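## Task

Take each listed tube out of the grey source rack RA and seat it in its assigned well of the white destination rack RB: V0 to C2, P8 to A4, V8 to B4, U5 to B2, V2 to B5. If a tube ends up sitting about one cap height too high in its RB well, pull it back out and look down into that well from directly above. If a flat object is lodged inside, seat that tube in any well of the red quarantine rack QR instead. Every tube not on the list must finish upright in the well it started in, though it may be moved in between. Every rack must finish close to its starting spot and flat on the bench mat, though it may be moved in between. A placement that holds only because the gripper is still holding it does not count. At the end, open the gripper and move the arm away (touching DONE or its housing is allowed), then press DONE a single time; the job is over once DONE is pressed down. Do not press DONE while any required change is still wrong, since that is worse than never pressing it.

## Robot and tools

ROBOT. One arm (yam_ultra) with six revolute joints and a two-finger parallel gripper. Joints in column order: waist, shoulder, elbow, wrist pitch, wrist yaw, wrist roll. Stated ranges (rad): waist -2.618 to 3.054, shoulder 0.000 to 3.142, elbow 0.000 to 3.142, wrist pitch -1.571 to 1.571, wrist yaw -1.571 to 1.571, wrist roll -2.094 to 2.094. The true end of each joint may sit up to 0.036 rad either side of these. The URDF link pinch lies between the finger pads, roughly 1 cm back from the tips; fingers point along its +z and close along its y.

SCENE. Scene frame: origin on the table top under the arm base, +z up, +y to the left when facing along +x. The base may be slightly tilted. Racks: RA grey (source), RB white (destination), QR red (quarantine). Initially row A of each rack is the row closest to the base and column 1 is on the left seen from the base. Racks are loose and can slide. DONE is a button with a lamp above it; press until the lamp comes on. Occasionally an outside push nudges a loose object.

execute_actions. Argument actions is a list holding zero or one item; optional pictures (boolean) turns camera images on or off for that result. Forms:
- Empty list []: no command, just report state.
- Motion: {"rows": [[...], ...], "steps": n}. rows has 1 to 15 rows; steps is 1 to 15 (default 15), each step 1/30 s. Each row is used for one step; if rows run out, the final row repeats. A row is 7 numbers, each in [-1, 1]: six joint offsets in the column order above, then the gripper opening.
- Wait: {"steps": n} with n up to 300 and no rows; the robot keeps chasing its last target.
Joint numbers are offsets, scaled so 1.0 equals 1.202 rad (waist), 1.258 (shoulder), 1.238 (elbow), 2.073 (wrist pitch), 2.022 (wrist yaw and roll). They are measured from the joint angles in the latest result that printed them, not from the previous row. Before any such result exists in the scene, and for any second or later call inside one reply, they count from where the robot is when that action begins. So all zeros pulls the arm back to that reference, not a pause. A call that would push a joint more than 0.036 rad beyond its stated range is rejected and nothing is sent. A request past a joint's real end is clipped there and the result may say "joint sent to its limit" (possibly about an earlier action); missing that line does not prove there is room left.
The seventh number is an absolute opening, not an offset: +1 fully open (pad gap 0.094 m), -1 closed.

MOTION LIMITS. Each step the target given to a joint stays within a lead of its measured angle: 0.202 rad waist, 0.258 shoulder, 0.238 elbow, 0.573 wrist pitch, 0.522 wrist yaw and roll. If the targets would move the gripper more than 70 mm from where it is measured, all are pulled back proportionally. Big moves therefore take several actions. The arm can sag under zero offsets; to hold a pose, send offsets back to the desired angles in the first call of a reply and zeros afterwards, increasing the aim if a joint keeps falling short.

GRIPPING. grip_measured reports finger opening on the same -1..+1 scale you command. Between the extremes the fingers go where grip_measured would equal your number. To hold an object keep commanding below grip_measured; about 0.03 below holds firmly, a smaller gap holds more gently. Per-pad force tops out around 50 to 62 N (lower on some grippers, lower on parts under about 2 mm thick), with a brief spike at first contact. Readings may carry a constant offset of up to about 1 mm of opening.

RESULT LINES. Joint positions and Joint velocities list the six joints (rad, rad/s), then pad gap (m, m/s). Joint torques give each drive's total output in the same order; they are nonzero in free air, noisy and offset, so read contact loosely. "joint command not followed" means a clearance check altered or blocked targets (mounting blocks and posts count as arm). HELD marks steps where your row was not fully sent. MOTOR HOT appears from 75 °C; at 90 °C the arm halts for 10 s (that trigger then rests 5 minutes), and at 100 °C motors and gripper go limp and the arm drops; these are reported as OVER-TEMPERATURE FAULT. Holding loads heats motors, even while idle.

zoom_image. Arguments: camera (cam_high, cam_low or cam_wrist) and region [x0, y0, x1, y1] in pixels of that camera's latest image, origin at its top-left, at most 504 by 504. Image sizes: cam_high 896x504, cam_low 896x504, cam_wrist 504x504. The wrist camera frame has +z forward, +x right, +y down in the image. Useful for checking well contents from above.

read_manual. Optional section, only "licences"; returns licence text and moves nothing.

finished_scene. Its result states whether the job was met. Replying with no tool call ends everything.

AVOID. Dropping tubes, knocking anything off the table (ends the scene), slamming, hard collisions or heavy pushing against racks or the bench, tipping racks, and leaving tubes held instead of seated. Release and clear the arm before pressing DONE.

Each tool is called by a JSON object that holds its "api" and its "payload", one argument or row to a line.

## Session

{"api": "execute_actions", "payload": {
  "actions": []
}}

Scene clock: 0.00 s of 20600.00 s.
grip_measured=+1.000
Joint positions: [-0.441  2.166  1.086  1.423 -0.659  1.98   0.094]
Joint velocities: [ 0.012 -0.002 -0.007  0.007 -0.022 -0.095  0.   ]
Joint torques (N m, as the arm reports them, + toward a larger angle): no reading

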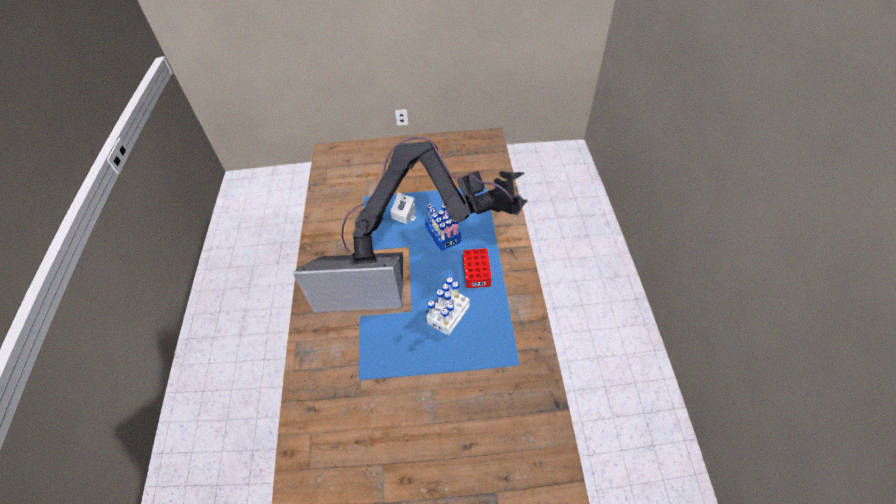

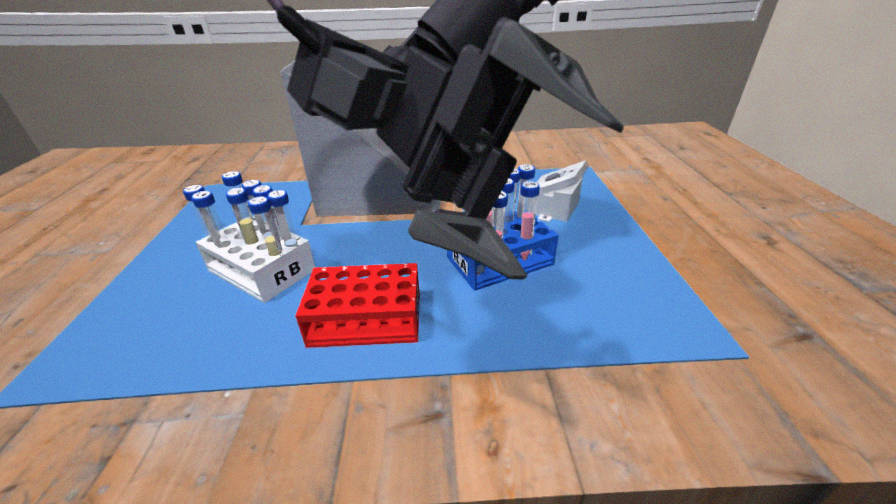

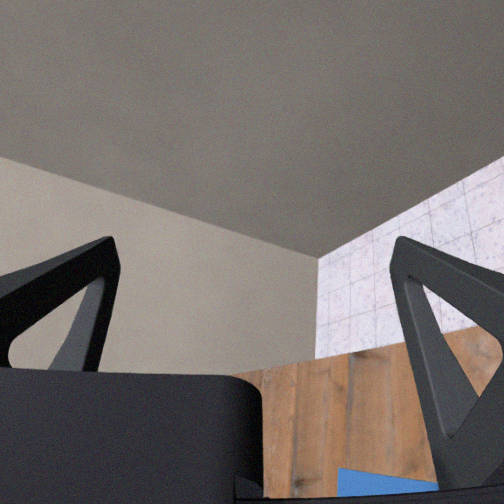

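{"api": "execute_actions", "payload": {
  "actions": [
    {"rows":[[-0.02,-0.015,-0.005,-0.02,0,-0.03,1],[-0.05,-0.04,-0.01,-0.05,0,-0.08,1],[-0.09,-0.07,-0.02,-0.09,0,-0.14,1],[-0.14,-0.10,-0.03,-0.14,0,-0.2,1],[-0.19,-0.14,-0.04,-0.2,0,-0.27,1],[-0.24,-0.18,-0.05,-0.26,0,-0.34,1],[-0.29,-0.22,-0.06,-0.32,0,-0.41,1],[-0.34,-0.25,-0.07,-0.38,0,-0.48,1],[-0.38,-0.28,-0.08,-0.44,0,-0.55,1],[-0.41,-0.30,-0.09,-0.5,0,-0.62,1],[-0.43,-0.315,-0.1,-0.56,0,-0.69,1],[-0.445,-0.325,-0.105,-0.62,0,-0.76,1],[-0.449,-0.326,-0.106,-0.7,0,-0.83,1],[-0.449,-0.326,-0.106,-0.8,0,-0.9,1],[-0.449,-0.326,-0.106,-0.98,-0.002,-0.983,1]],"steps":15}
  ],
  "pictures": false
}}

{"api": "execute_actions", "payload": {
  "actions": [
    {"steps":60}
  ]
}}

Scene clock: 29.03 s of 20600.00 s.
grip_measured=+1.000
Joint positions: [-0.929  1.782  1.004  0.593 -0.669  1.106  0.094]
Joint velocities: [-0.838 -0.393 -0.09  -2.132  0.11  -2.059  0.   ]
Joint torques (N m, as the arm reports them, + toward a larger angle): [-3.32 -2.79  3.32  0.78  0.31  0.02]
Steps of this call (steps 1 to 90: nothing new was sent; then 25.53 s passed at rest; steps 91 to 105: all 15 steps of this action). Readings (joint positions):
91: [-0.441 2.166 1.086 1.420 -0.659 1.973]
92: [-0.443 2.162 1.086 1.405 -0.661 1.950]
94: [-0.471 2.130 1.073 1.329 -0.670 1.854]
98: [-0.622 1.999 1.040 1.086 -0.675 1.588]
105: the state above

Scene clock: 31.03 s of 20600.00 s.
grip_measured=+1.000
Joint positions: [-0.977  1.766  0.956 -0.595 -0.665 -0.002  0.094]
Joint velocities: [-0.007  0.007  0.007  0.022 -0.081  0.066  0.   ]
Joint torques (N m, as the arm reports them, + toward a larger angle): [-4.41 -3.92  5.49  1.01  0.03 -0.04]
Steps of this call (steps 1 to 45: the robot went on to your last target; steps 46 to 60: nothing new was sent). Readings (joint positions):
1: [-0.953 1.772 1.001 0.521 -0.667 1.034]
2: [-0.968 1.767 0.998 0.450 -0.665 0.963]
4: [-0.978 1.766 0.991 0.302 -0.665 0.821]
8: [-0.977 1.766 0.974 -0.020 -0.665 0.524]
60: the state above
The arm was judged still, so your last target was given up. Only a new action makes it travel on or press farther. Fingers that are still opening or closing keep moving.

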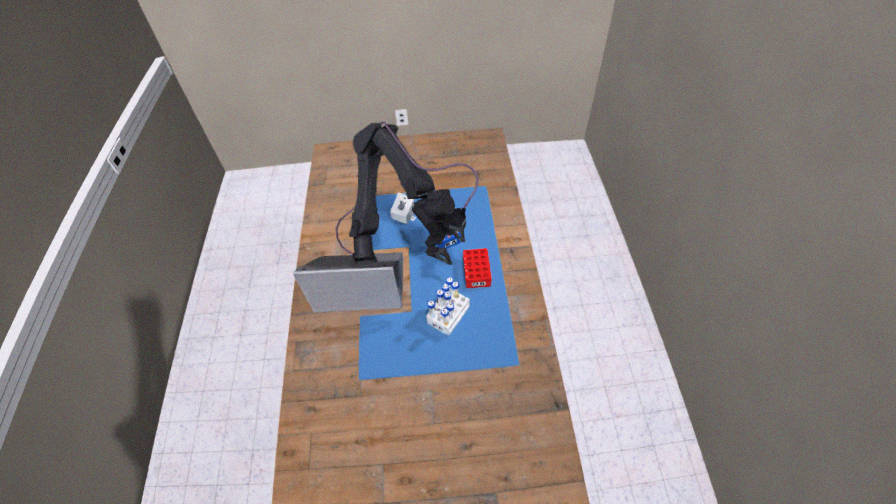

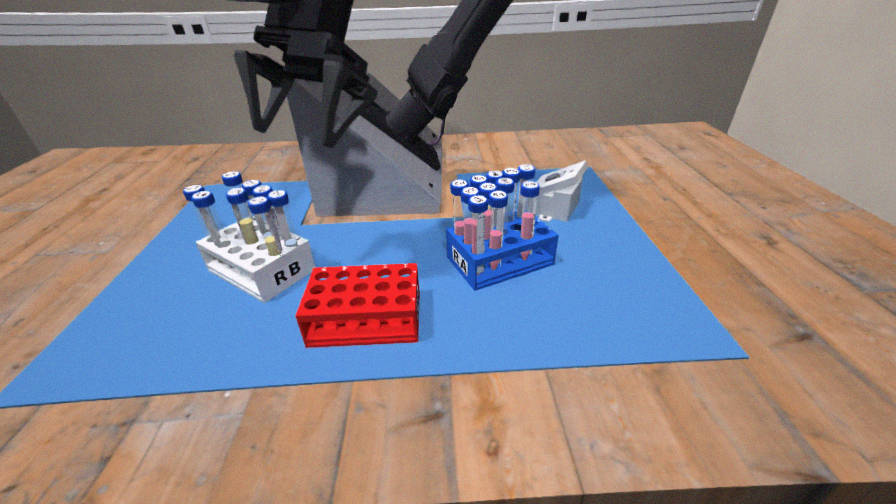

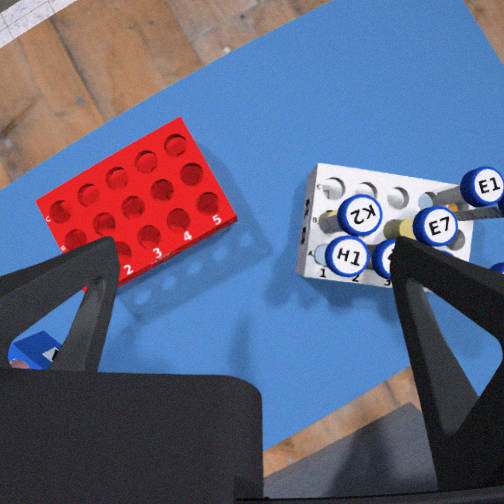

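{"api": "zoom_image", "payload": {
  "camera": "cam_wrist",
  "region": [284, 140, 504, 310]
}}

{"api": "zoom_image", "payload": {
  "camera": "cam_low",
  "region": [170, 150, 610, 320]
}}

Region (284, 140, 504, 310) of cam_wrist's 504x504 image, scaled by 2.291, with more detail than that image has; it fills the top 389 rows of this view, and the rest is white.

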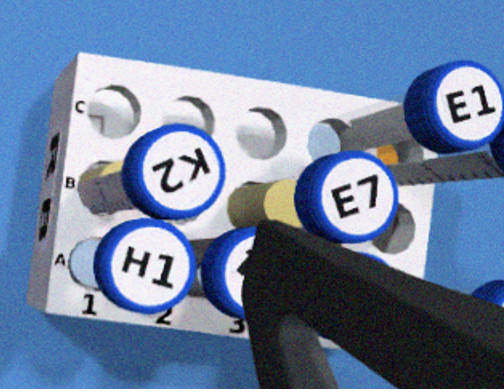

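Region (170, 150, 610, 320) of cam_low's 896x504 image, scaled by 1.145, with more detail than that image has; it fills the top 195 rows of this view, and the rest is white.

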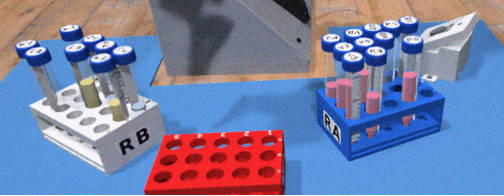

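{"api": "execute_actions", "payload": {
  "actions": [
    {"rows":[[0.005,-0.015,0,-0.003,-0.002,0,1],[0.015,-0.04,-0.002,-0.01,-0.006,0,1],[0.03,-0.075,-0.004,-0.02,-0.012,0,1],[0.05,-0.12,-0.007,-0.033,-0.02,0,1],[0.075,-0.17,-0.01,-0.048,-0.03,0,1],[0.10,-0.22,-0.013,-0.063,-0.04,0,1],[0.125,-0.27,-0.016,-0.078,-0.05,0,1],[0.15,-0.32,-0.019,-0.093,-0.06,0,1],[0.175,-0.37,-0.022,-0.108,-0.07,0,1],[0.2,-0.42,-0.025,-0.123,-0.08,0,1],[0.225,-0.47,-0.028,-0.138,-0.09,0,1],[0.25,-0.52,-0.031,-0.153,-0.1,0,1],[0.28,-0.58,-0.035,-0.17,-0.11,0,1],[0.32,-0.68,-0.042,-0.2,-0.13,0,1],[0.397,-0.855,-0.052,-0.247,-0.157,0,1]],"steps":15}
  ],
  "pictures": false
}}

{"api": "execute_actions", "payload": {
  "actions": [
    {"steps":35}
  ]
}}

Scene clock: 113.77 s of 20600.00 s.
grip_measured=+1.000
Joint positions: [-0.626  1.03   0.94  -0.843 -0.838 -0.002  0.094]
Joint velocities: [ 1.067 -1.863 -0.017 -0.872 -0.564  0.022  0.   ]
Joint torques (N m, as the arm reports them, + toward a larger angle): [-1.08  0.74  2.48  0.71 -0.03 -0.01]
Steps of this call (steps 1 to 90: nothing new was sent; then 79.23 s passed at rest; steps 91 to 105: all 15 steps of this action). Readings (joint positions):
91: [-0.977 1.766 0.956 -0.595 -0.665 -0.002]
92: [-0.975 1.763 0.956 -0.596 -0.665 -0.002]
94: [-0.959 1.729 0.953 -0.609 -0.665 -0.002]
98: [-0.855 1.511 0.942 -0.676 -0.703 -0.002]
105: the state above

Scene clock: 114.93 s of 20600.00 s.
grip_measured=+1.000
Joint positions: [-0.503  0.682  0.903 -1.093 -0.974 -0.003  0.094]
Joint velocities: [-0.007 -0.002 -0.007 -0.022  0.007 -0.037  0.   ]
Joint torques (N m, as the arm reports them, + toward a larger angle): [ 0.25  2.    3.17  0.88 -0.09  0.01]
Steps of this call (steps 1 to 30: the robot went on to your last target; steps 31 to 35: nothing new was sent). Readings (joint positions):
1: [-0.588 0.965 0.939 -0.872 -0.859 -0.002]
2: [-0.555 0.897 0.935 -0.901 -0.880 -0.002]
4: [-0.515 0.760 0.924 -0.966 -0.919 -0.002]
8: [-0.503 0.672 0.923 -1.046 -0.965 -0.003]
35: the state above
The arm was judged still, so your last target was given up. Only a new action makes it travel on or press farther. Fingers that are still opening or closing keep moving.

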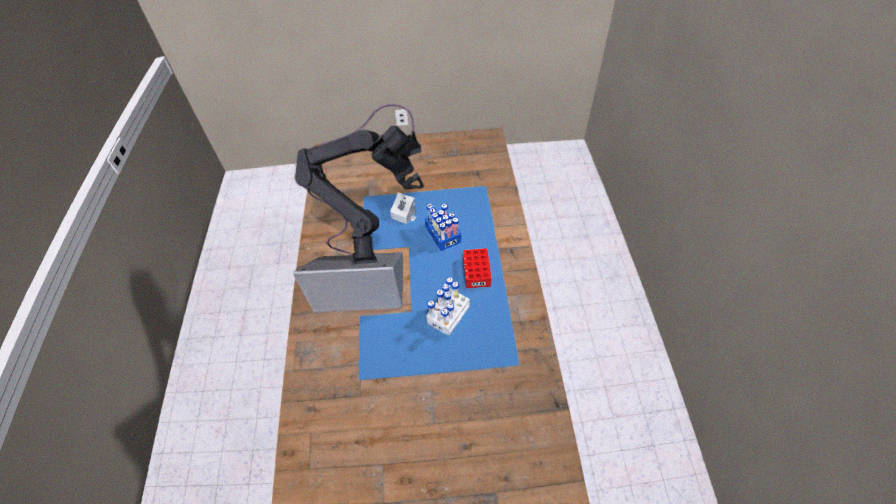

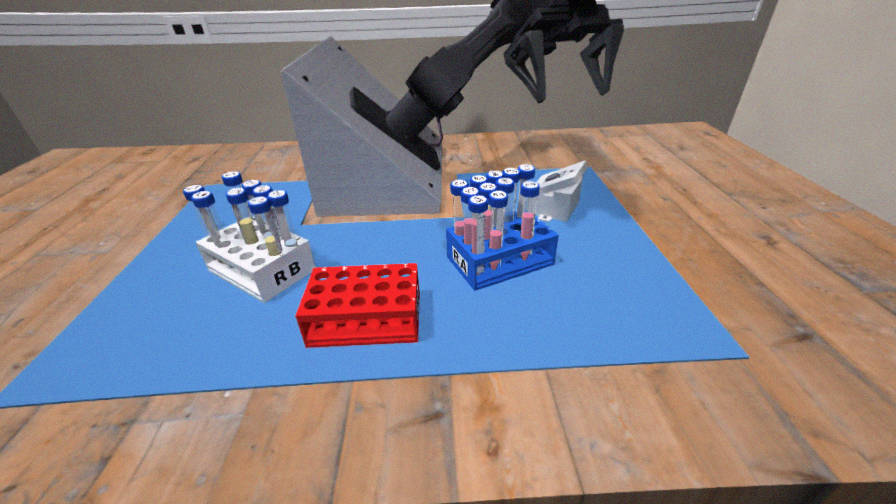

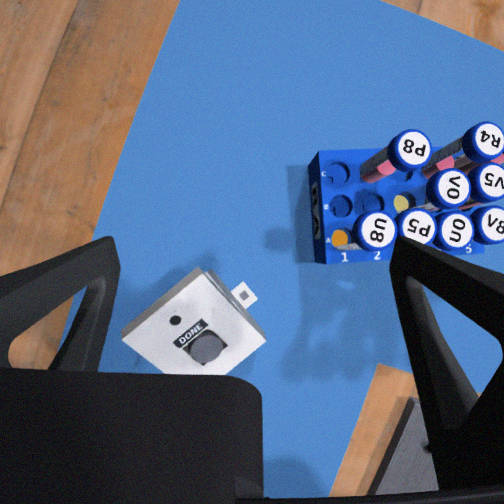

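{"api": "execute_actions", "payload": {
  "actions": [
    {"rows":[[-0.003,0.006,0.001,0.002,0.001,0,1],[-0.01,0.02,0.002,0.006,0.004,0,1],[-0.02,0.04,0.004,0.012,0.008,0,1],[-0.033,0.066,0.007,0.02,0.013,0,1],[-0.048,0.097,0.01,0.029,0.019,0,1],[-0.064,0.13,0.013,0.038,0.025,0,1],[-0.08,0.162,0.017,0.048,0.031,0,1],[-0.096,0.194,0.02,0.058,0.037,0,1],[-0.112,0.227,0.023,0.067,0.043,0,1],[-0.127,0.257,0.026,0.076,0.049,0,1],[-0.14,0.283,0.029,0.084,0.054,0,1],[-0.15,0.303,0.031,0.09,0.058,0,1],[-0.156,0.316,0.032,0.094,0.061,0,1],[-0.159,0.322,0.033,0.096,0.062,0,1],[-0.16,0.324,0.033,0.096,0.062,0,1]],"steps":15}
  ],
  "pictures": false
}}

{"api": "execute_actions", "payload": {
  "actions": [
    {"steps":12}
  ]
}}

Scene clock: 145.37 s of 20600.00 s.
grip_measured=+1.000
Joint positions: [-0.675  1.082  0.913 -0.937 -0.878 -0.003  0.094]
Joint velocities: [-0.159  0.359 -0.002  0.286  0.125 -0.007  0.   ]
Joint torques (N m, as the arm reports them, + toward a larger angle): [-2.78 -1.03  6.74  1.1  -0.03  0.01]
Steps of this call (steps 1 to 90: nothing new was sent; then 26.93 s passed at rest; steps 91 to 105: all 15 steps of this action). Readings (joint positions):
91: [-0.503 0.682 0.903 -1.093 -0.974 -0.003]
92: [-0.503 0.683 0.903 -1.093 -0.974 -0.003]
94: [-0.510 0.702 0.903 -1.089 -0.973 -0.003]
98: [-0.571 0.837 0.903 -1.046 -0.952 -0.003]
105: the state above

Scene clock: 145.77 s of 20600.00 s.
grip_measured=+1.000
Joint positions: [-0.68   1.093  0.92  -0.905 -0.859 -0.003  0.094]
Joint velocities: [-0.007 -0.002 -0.002  0.051  0.125  0.022  0.   ]
Joint torques (N m, as the arm reports them, + toward a larger angle): [-3.31 -0.22  6.33  1.21  0.13  0.01]
Steps of this call (steps 1 to 12: the robot went on to your last target). Readings (joint positions):
1: [-0.678 1.090 0.913 -0.930 -0.872 -0.003]
2: [-0.680 1.093 0.913 -0.924 -0.867 -0.003]
4: [-0.680 1.093 0.915 -0.918 -0.863 -0.003]
8: [-0.680 1.093 0.919 -0.908 -0.860 -0.003]
12: the state above

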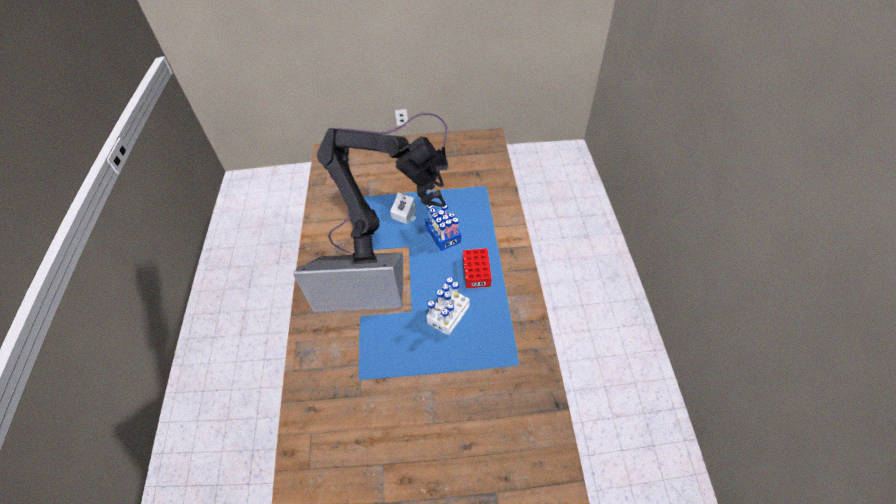

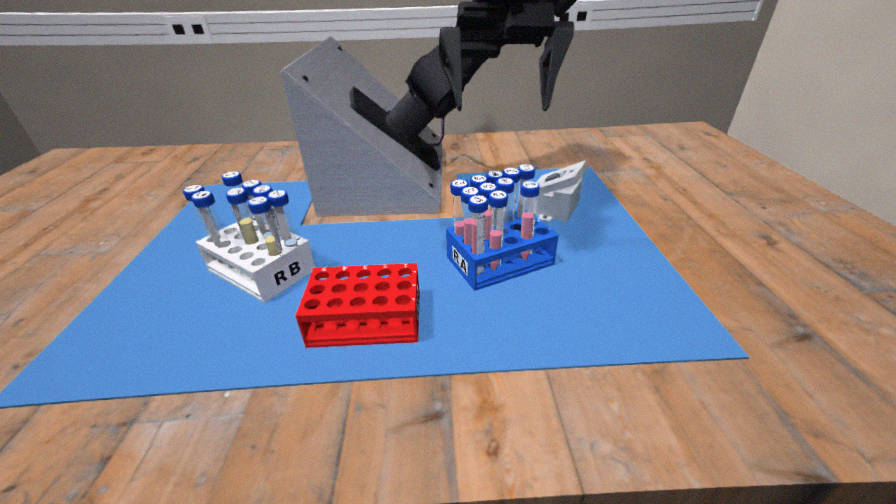

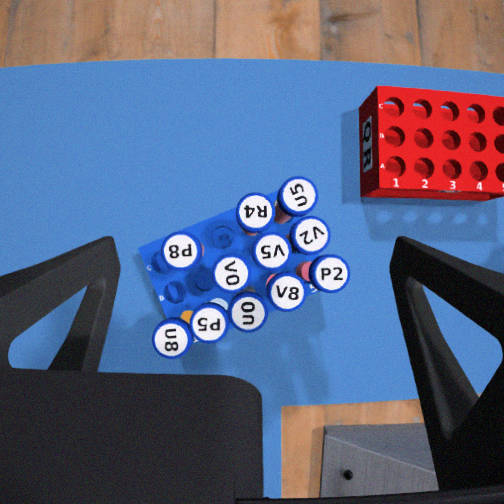

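{"api": "execute_actions", "payload": {
  "actions": [
    {"rows":[[0.004,0.012,0.009,-0.005,0.001,0.001,0.9],[0.011,0.035,0.026,-0.014,0.004,0.002,0.8],[0.022,0.07,0.053,-0.028,0.007,0.004,0.7],[0.035,0.111,0.084,-0.045,0.012,0.006,0.6],[0.049,0.158,0.119,-0.064,0.017,0.009,0.5],[0.064,0.204,0.154,-0.083,0.022,0.012,0.4],[0.079,0.251,0.189,-0.102,0.027,0.015,0.3],[0.093,0.298,0.224,-0.121,0.032,0.017,0.2],[0.108,0.345,0.26,-0.14,0.037,0.02,0.1],[0.123,0.391,0.295,-0.159,0.042,0.023,0],[0.137,0.438,0.33,-0.178,0.047,0.026,-0.1],[0.152,0.485,0.365,-0.197,0.051,0.028,-0.2],[0.165,0.526,0.396,-0.213,0.056,0.031,-0.3],[0.176,0.561,0.422,-0.228,0.06,0.033,-0.4],[0.183,0.582,0.44,-0.237,0.062,0.034,-0.47]],"steps":15}
  ],
  "pictures": false
}}

{"api": "execute_actions", "payload": {
  "actions": [
    {"steps":20}
  ]
}}

Scene clock: 240.27 s of 20600.00 s.
grip_measured=-0.428
Joint positions: [-0.48   1.758  1.398 -1.241 -0.777  0.043  0.027]
Joint velocities: [ 0.408  1.331  0.852 -0.784  0.256  0.154 -0.081]
Joint torques (N m, as the arm reports them, + toward a larger angle): [-5.98 -5.55  5.23  0.06  0.08  0.04]
Steps of this call (steps 1 to 30: the robot went on to your last target; steps 31 to 90: nothing new was sent; then 91.00 s passed at rest; steps 91 to 105: all 15 steps of this action). Readings (joint positions):
91: [-0.680 1.093 0.920 -0.904 -0.858 -0.003]
92: [-0.679 1.096 0.921 -0.907 -0.858 -0.003]
94: [-0.664 1.139 0.952 -0.936 -0.855 -0.001]
98: [-0.601 1.350 1.109 -1.029 -0.835 0.011]
105: the state above

Scene clock: 240.93 s of 20600.00 s.
grip_measured=-0.468
Joint positions: [-0.449  1.841  1.44  -1.384 -0.743  0.061  0.025]
Joint velocities: [-0.012  0.002 -0.017 -0.037  0.007  0.007  0.001]
Joint torques (N m, as the arm reports them, + toward a larger angle): [-6.62 -6.    5.76  0.06  0.12  0.06]
Steps of this call (steps 1 to 20: the robot went on to your last target). Readings (joint positions):
1: [-0.467 1.796 1.419 -1.262 -0.770 0.047]
2: [-0.457 1.822 1.429 -1.278 -0.765 0.050]
4: [-0.449 1.841 1.430 -1.313 -0.755 0.054]
8: [-0.449 1.841 1.438 -1.359 -0.747 0.058]
20: the state above

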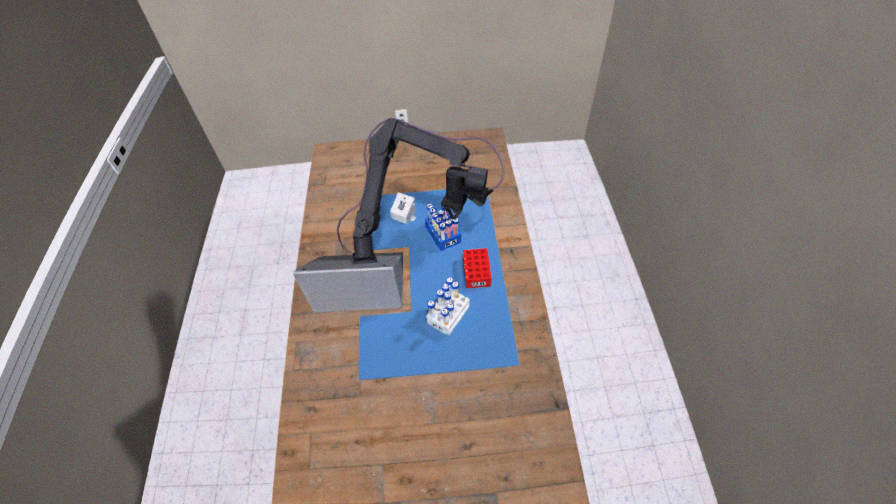

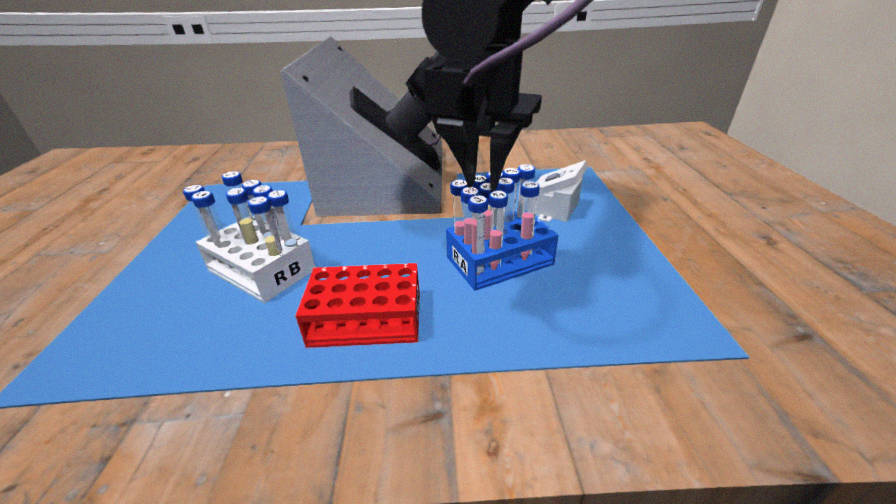

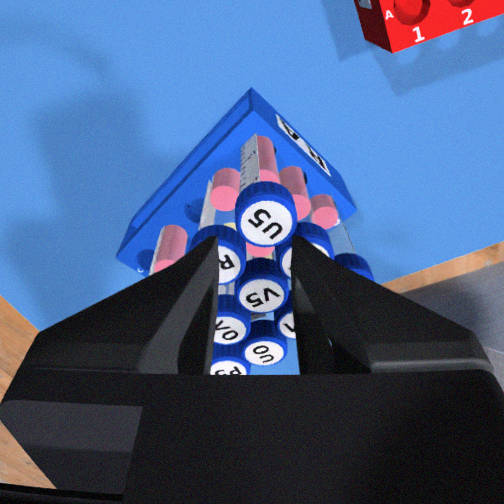

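{"api": "execute_actions", "payload": {
  "actions": [
    {"rows":[[-0.006,-0.008,0.005,0.003,-0.001,0,-0.47],[-0.005,-0.01,-0.002,0.008,-0.002,0,-0.47],[-0.004,-0.012,-0.01,0.014,-0.003,0,-0.47],[-0.002,-0.014,-0.018,0.02,-0.004,0,-0.47],[0,-0.016,-0.026,0.026,-0.005,0,-0.47],[0.002,-0.018,-0.034,0.032,-0.005,0,-0.47],[0.003,-0.02,-0.041,0.037,-0.006,0,-0.47],[0.005,-0.021,-0.047,0.041,-0.006,0,-0.47],[0.006,-0.022,-0.052,0.044,-0.006,0,-0.47],[0.0066,-0.023,-0.0555,0.046,-0.006,0,-0.47]],"steps":15}
  ],
  "pictures": false
}}

{"api": "execute_actions", "payload": {
  "actions": [
    {"steps":8}
  ]
}}

Scene clock: 276.90 s of 20600.00 s.
grip_measured=-0.468
Joint positions: [-0.438  1.833  1.383 -1.313 -0.747  0.061  0.025]
Joint velocities: [-0.007 -0.007 -0.012  0.125 -0.037 -0.051  0.001]
Joint torques (N m, as the arm reports them, + toward a larger angle): [-6.04 -6.23  3.26  0.28 -0.09  0.01]
Steps of this call (steps 1 to 15: the robot went on to your last target; steps 16 to 90: nothing new was sent; then 32.47 s passed at rest; steps 91 to 105: all 15 steps of this action). Readings (joint positions):
91: [-0.449 1.841 1.440 -1.386 -0.743 0.061]
92: [-0.449 1.841 1.440 -1.385 -0.743 0.061]
94: [-0.449 1.841 1.440 -1.379 -0.743 0.061]
98: [-0.447 1.835 1.412 -1.345 -0.745 0.061]
105: the state above

Scene clock: 277.17 s of 20600.00 s.
grip_measured=-0.468
Joint positions: [-0.438  1.833  1.383 -1.303 -0.747  0.061  0.025]
Joint velocities: [-0.002 -0.007  0.007 -0.007  0.037 -0.022  0.   ]
Joint torques (N m, as the arm reports them, + toward a larger angle): [-5.99 -6.34  3.36  0.3  -0.09  0.01]
Steps of this call (steps 1 to 8: the robot went on to your last target). Readings (joint positions):
1: [-0.438 1.833 1.383 -1.310 -0.747 0.061]
2: [-0.438 1.833 1.383 -1.308 -0.747 0.061]
4: [-0.438 1.833 1.383 -1.306 -0.747 0.061]
8: the state above

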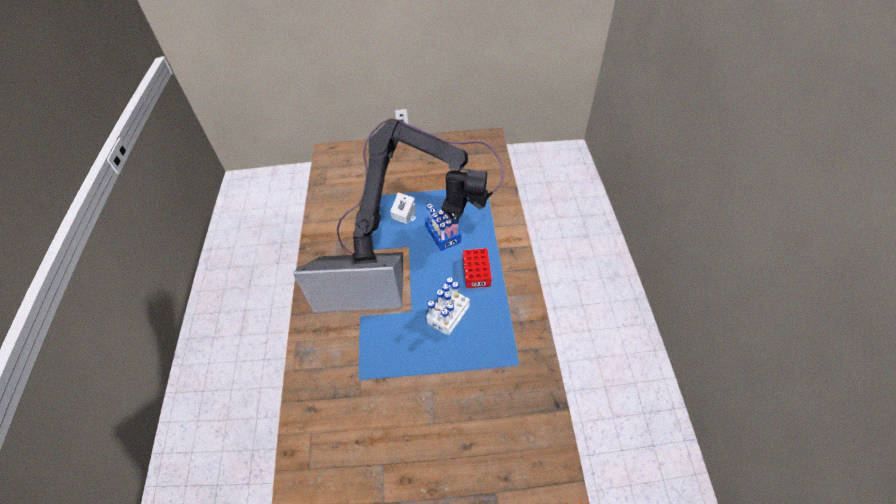

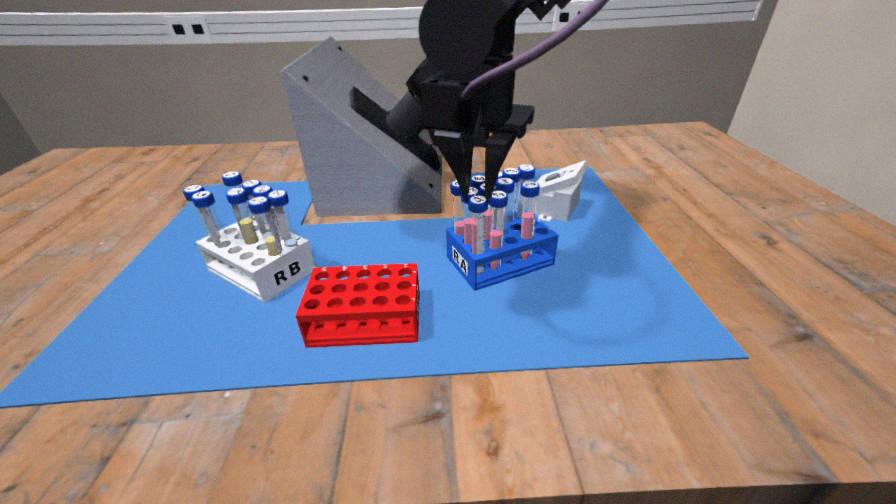

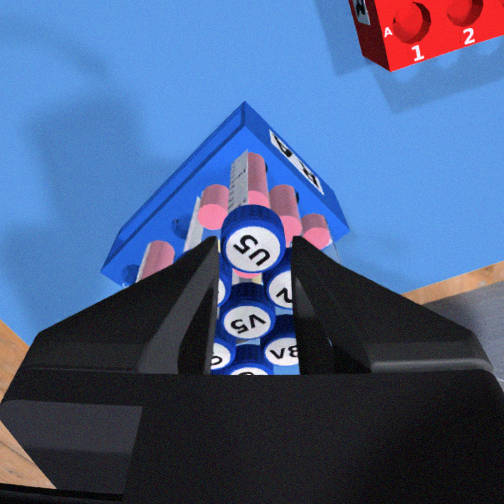

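{"api": "execute_actions", "payload": {
  "actions": [
    {"rows":[[-0.001,-0.017,-0.012,0.008,-0.004,0,-0.47],[0.001,-0.0175,-0.015,0.011,-0.004,0,-0.47],[0.003,-0.018,-0.018,0.014,-0.005,0,-0.47],[0.005,-0.0185,-0.021,0.017,-0.005,0,-0.47],[0.007,-0.019,-0.024,0.02,-0.005,0,-0.47],[0.009,-0.0195,-0.027,0.022,-0.005,0,-0.47],[0.011,-0.02,-0.03,0.024,-0.006,0,-0.47],[0.013,-0.0205,-0.033,0.026,-0.006,0,-0.47],[0.015,-0.021,-0.036,0.028,-0.006,0,-0.47],[0.0166,-0.0215,-0.039,0.029,-0.006,0,-0.47]],"steps":15}
  ],
  "pictures": false
}}

{"api": "execute_actions", "payload": {
  "actions": [
    {"steps":8}
  ]
}}

Scene clock: 296.83 s of 20600.00 s.
grip_measured=-0.468
Joint positions: [-0.415  1.825  1.348 -1.261 -0.751  0.061  0.025]
Joint velocities: [-0.007  0.002 -0.017  0.066 -0.037  0.022 -0.   ]
Joint torques (N m, as the arm reports them, + toward a larger angle): [-6.11 -6.22  3.14  0.29 -0.1   0.01]
Steps of this call (steps 1 to 30: the robot went on to your last target; steps 31 to 90: nothing new was sent; then 16.17 s passed at rest; steps 91 to 105: all 15 steps of this action). Readings (joint positions):
91: [-0.438 1.833 1.383 -1.301 -0.747 0.061]
92: [-0.438 1.833 1.383 -1.300 -0.747 0.061]
94: [-0.436 1.832 1.382 -1.294 -0.748 0.061]
98: [-0.425 1.826 1.364 -1.277 -0.750 0.061]
105: the state above

Scene clock: 297.10 s of 20600.00 s.
grip_measured=-0.468
Joint positions: [-0.415  1.825  1.348 -1.256 -0.752  0.061  0.025]
Joint velocities: [ 0.007 -0.007  0.032 -0.007  0.037 -0.037 -0.001]
Joint torques (N m, as the arm reports them, + toward a larger angle): [-6.04 -6.33  3.23  0.31 -0.09  0.01]
Steps of this call (steps 1 to 8: the robot went on to your last target). Readings (joint positions):
1: [-0.415 1.825 1.348 -1.260 -0.751 0.061]
2: [-0.415 1.825 1.348 -1.259 -0.752 0.061]
4: [-0.415 1.825 1.348 -1.257 -0.752 0.061]
8: the state above

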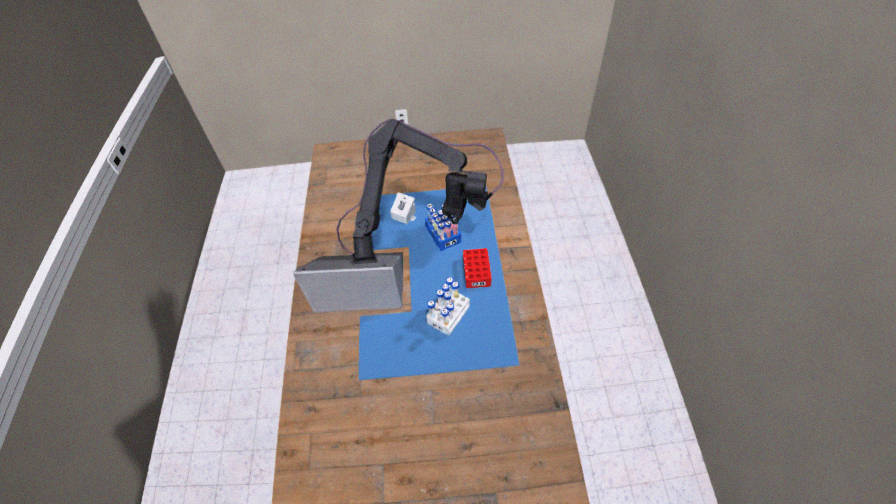

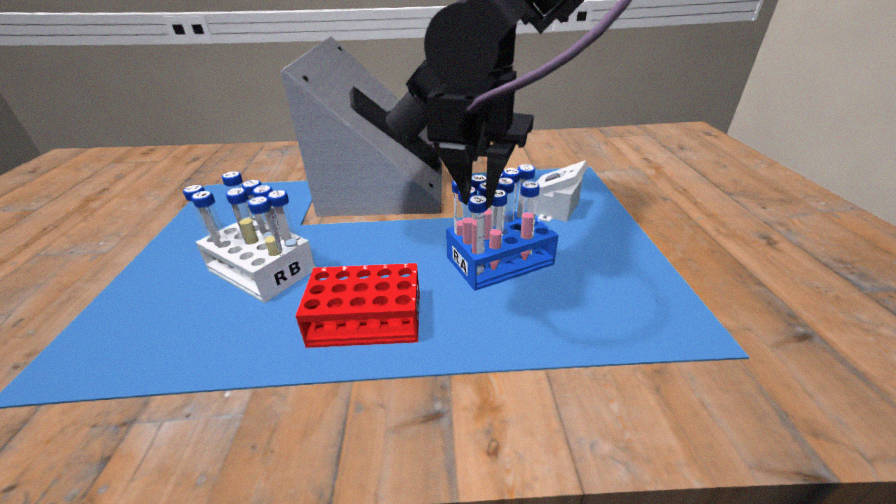

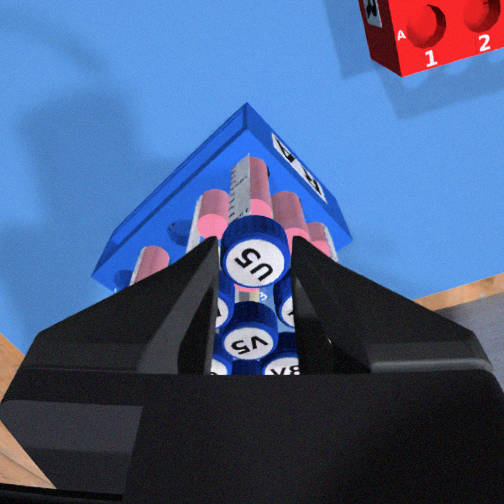

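{"api": "execute_actions", "payload": {
  "actions": [
    {"rows":[[-0.001,-0.017,-0.012,0.008,0,0,-0.47],[0.001,-0.018,-0.015,0.011,0,0,-0.47],[0.002,-0.018,-0.018,0.013,0,0,-0.47],[0.0025,-0.018,-0.019,0.013,0,0,-0.47],[0.0025,-0.018,-0.019,0.013,0,0,-0.47],[0.0025,-0.018,-0.019,0.013,0,0,-0.49],[0.0025,-0.018,-0.019,0.013,0,0,-0.51],[0.0025,-0.018,-0.019,0.013,0,0,-0.53],[0.0025,-0.018,-0.019,0.013,0,0,-0.55],[0.0025,-0.018,-0.019,0.013,0,0,-0.57],[0.0025,-0.018,-0.019,0.013,0,0,-0.59],[0.0025,-0.018,-0.019,0.013,0,0,-0.60]],"steps":15}
  ]
}}

{"api": "execute_actions", "payload": {
  "actions": [
    {"rows":[[-0.012,-0.012,0.016,-0.006,0.004,0,-0.6],[-0.015,-0.011,0.021,-0.012,0.005,0,-0.6],[-0.02,-0.009,0.029,-0.02,0.005,0,-0.6],[-0.026,-0.007,0.04,-0.03,0.006,0,-0.6],[-0.033,-0.005,0.052,-0.041,0.007,0,-0.6],[-0.041,-0.002,0.066,-0.052,0.008,0,-0.6],[-0.049,0.001,0.08,-0.063,0.009,0,-0.6],[-0.057,0.004,0.094,-0.074,0.01,0,-0.6],[-0.065,0.007,0.108,-0.085,0.011,0,-0.6],[-0.073,0.01,0.122,-0.096,0.012,0,-0.6],[-0.081,0.013,0.136,-0.107,0.013,0,-0.6],[-0.089,0.016,0.15,-0.117,0.014,0,-0.6],[-0.097,0.018,0.163,-0.126,0.015,0,-0.6],[-0.103,0.02,0.173,-0.132,0.016,0,-0.6],[-0.108,0.022,0.181,-0.134,0.016,0,-0.6]],"steps":15}
  ],
  "pictures": false
}}

{"api": "execute_actions", "payload": {
  "actions": [
    {"steps":10}
  ]
}}

Scene clock: 330.43 s of 20600.00 s.
grip_measured=-0.556
Joint positions: [-0.41   1.82   1.34  -1.241 -0.752  0.061  0.021]
Joint velocities: [-0.002  0.007  0.012  0.022  0.037  0.022 -0.001]
Joint torques (N m, as the arm reports them, + toward a larger angle): [-5.94 -6.22  3.1   0.3   0.    0.01]
Steps of this call (steps 1 to 15: the robot went on to your last target; steps 16 to 90: nothing new was sent; then 29.83 s passed at rest; steps 91 to 105: all 15 steps of this action). Readings (joint positions):
91: [-0.415 1.825 1.348 -1.255 -0.752 0.061]
92: [-0.415 1.825 1.348 -1.254 -0.752 0.061]
94: [-0.413 1.825 1.348 -1.249 -0.752 0.061]
98: [-0.410 1.822 1.343 -1.243 -0.752 0.061]
105: the state above

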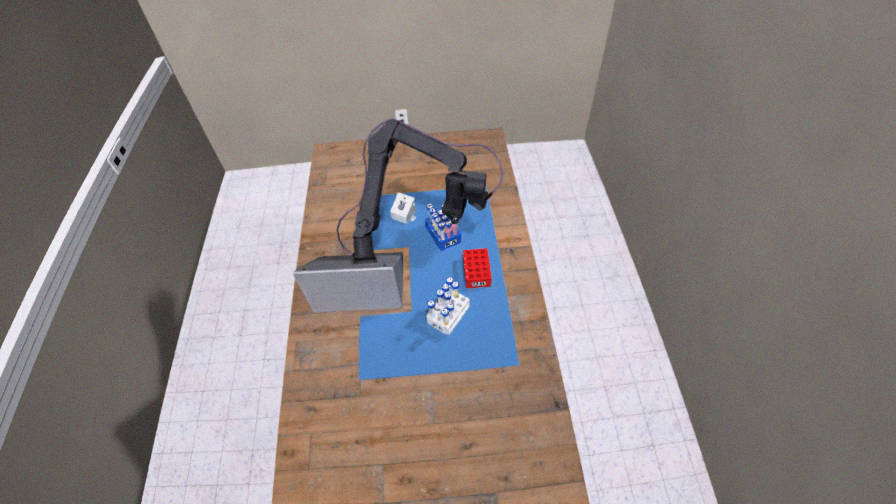

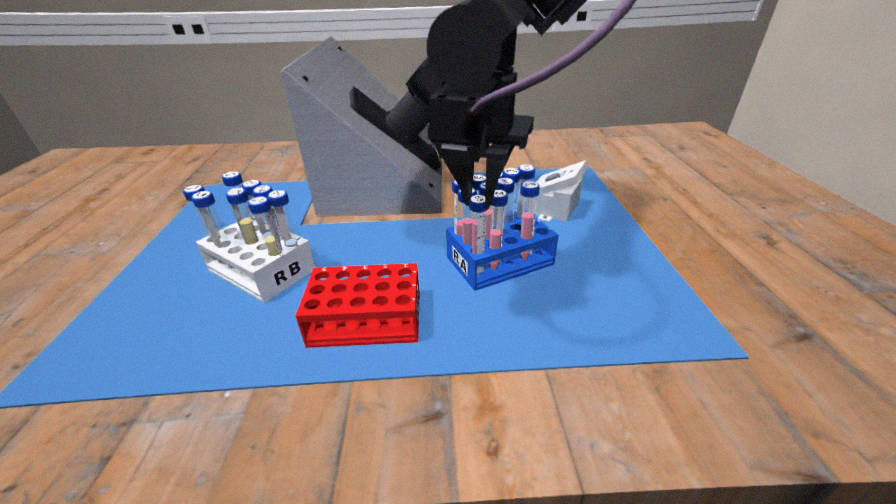

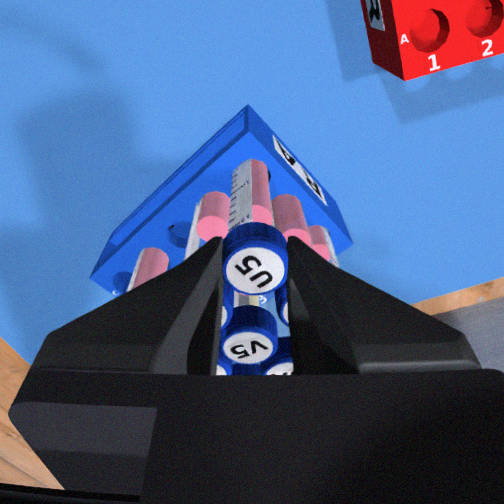

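Scene clock: 330.93 s of 20600.00 s.
grip_measured=-0.556
Joint positions: [-0.506  1.832  1.521 -1.445 -0.729  0.061  0.021]
Joint velocities: [-0.217  0.076  0.374 -0.432 -0.007 -0.007 -0.   ]
Joint torques (N m, as the arm reports them, + toward a larger angle): [-7.42 -3.63  5.44  0.14  0.18  0.01]
Steps of this call (steps 1 to 15: all 15 steps of this action). Readings (joint positions):
1: [-0.410 1.820 1.340 -1.241 -0.752 0.061]
2: [-0.410 1.820 1.340 -1.243 -0.752 0.061]
4: [-0.410 1.820 1.346 -1.255 -0.750 0.061]
8: [-0.434 1.820 1.398 -1.312 -0.736 0.061]
15: the state above

Scene clock: 331.27 s of 20600.00 s.
grip_measured=-0.556
Joint positions: [-0.522  1.838  1.542 -1.502 -0.728  0.061  0.021]
Joint velocities: [ 0.002  0.007 -0.017 -0.037  0.066  0.066 -0.002]
Joint torques (N m, as the arm reports them, + toward a larger angle): [-7.19 -3.74  5.64  0.08  0.11  0.01]
Steps of this call (steps 1 to 10: the robot went on to your last target). Readings (joint positions):
1: [-0.513 1.833 1.532 -1.456 -0.729 0.061]
2: [-0.518 1.834 1.538 -1.465 -0.729 0.061]
4: [-0.522 1.834 1.542 -1.479 -0.729 0.061]
8: [-0.522 1.836 1.542 -1.497 -0.729 0.061]
10: the state above

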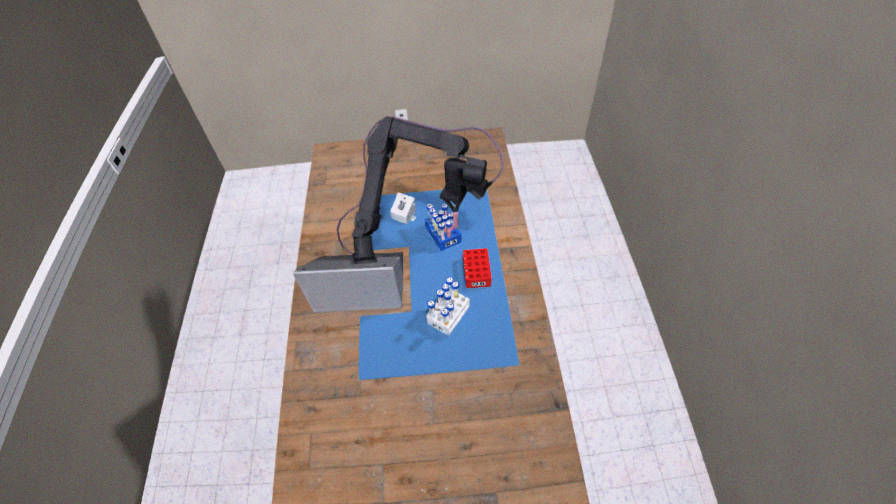

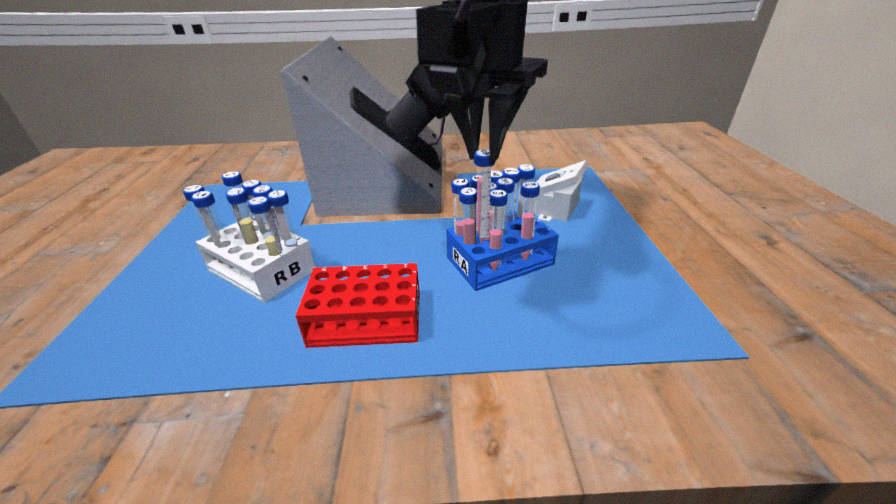

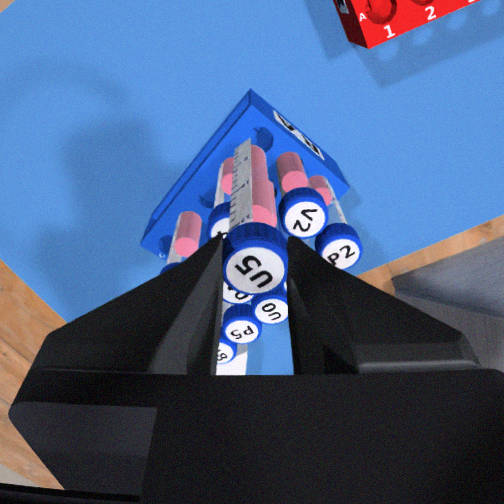

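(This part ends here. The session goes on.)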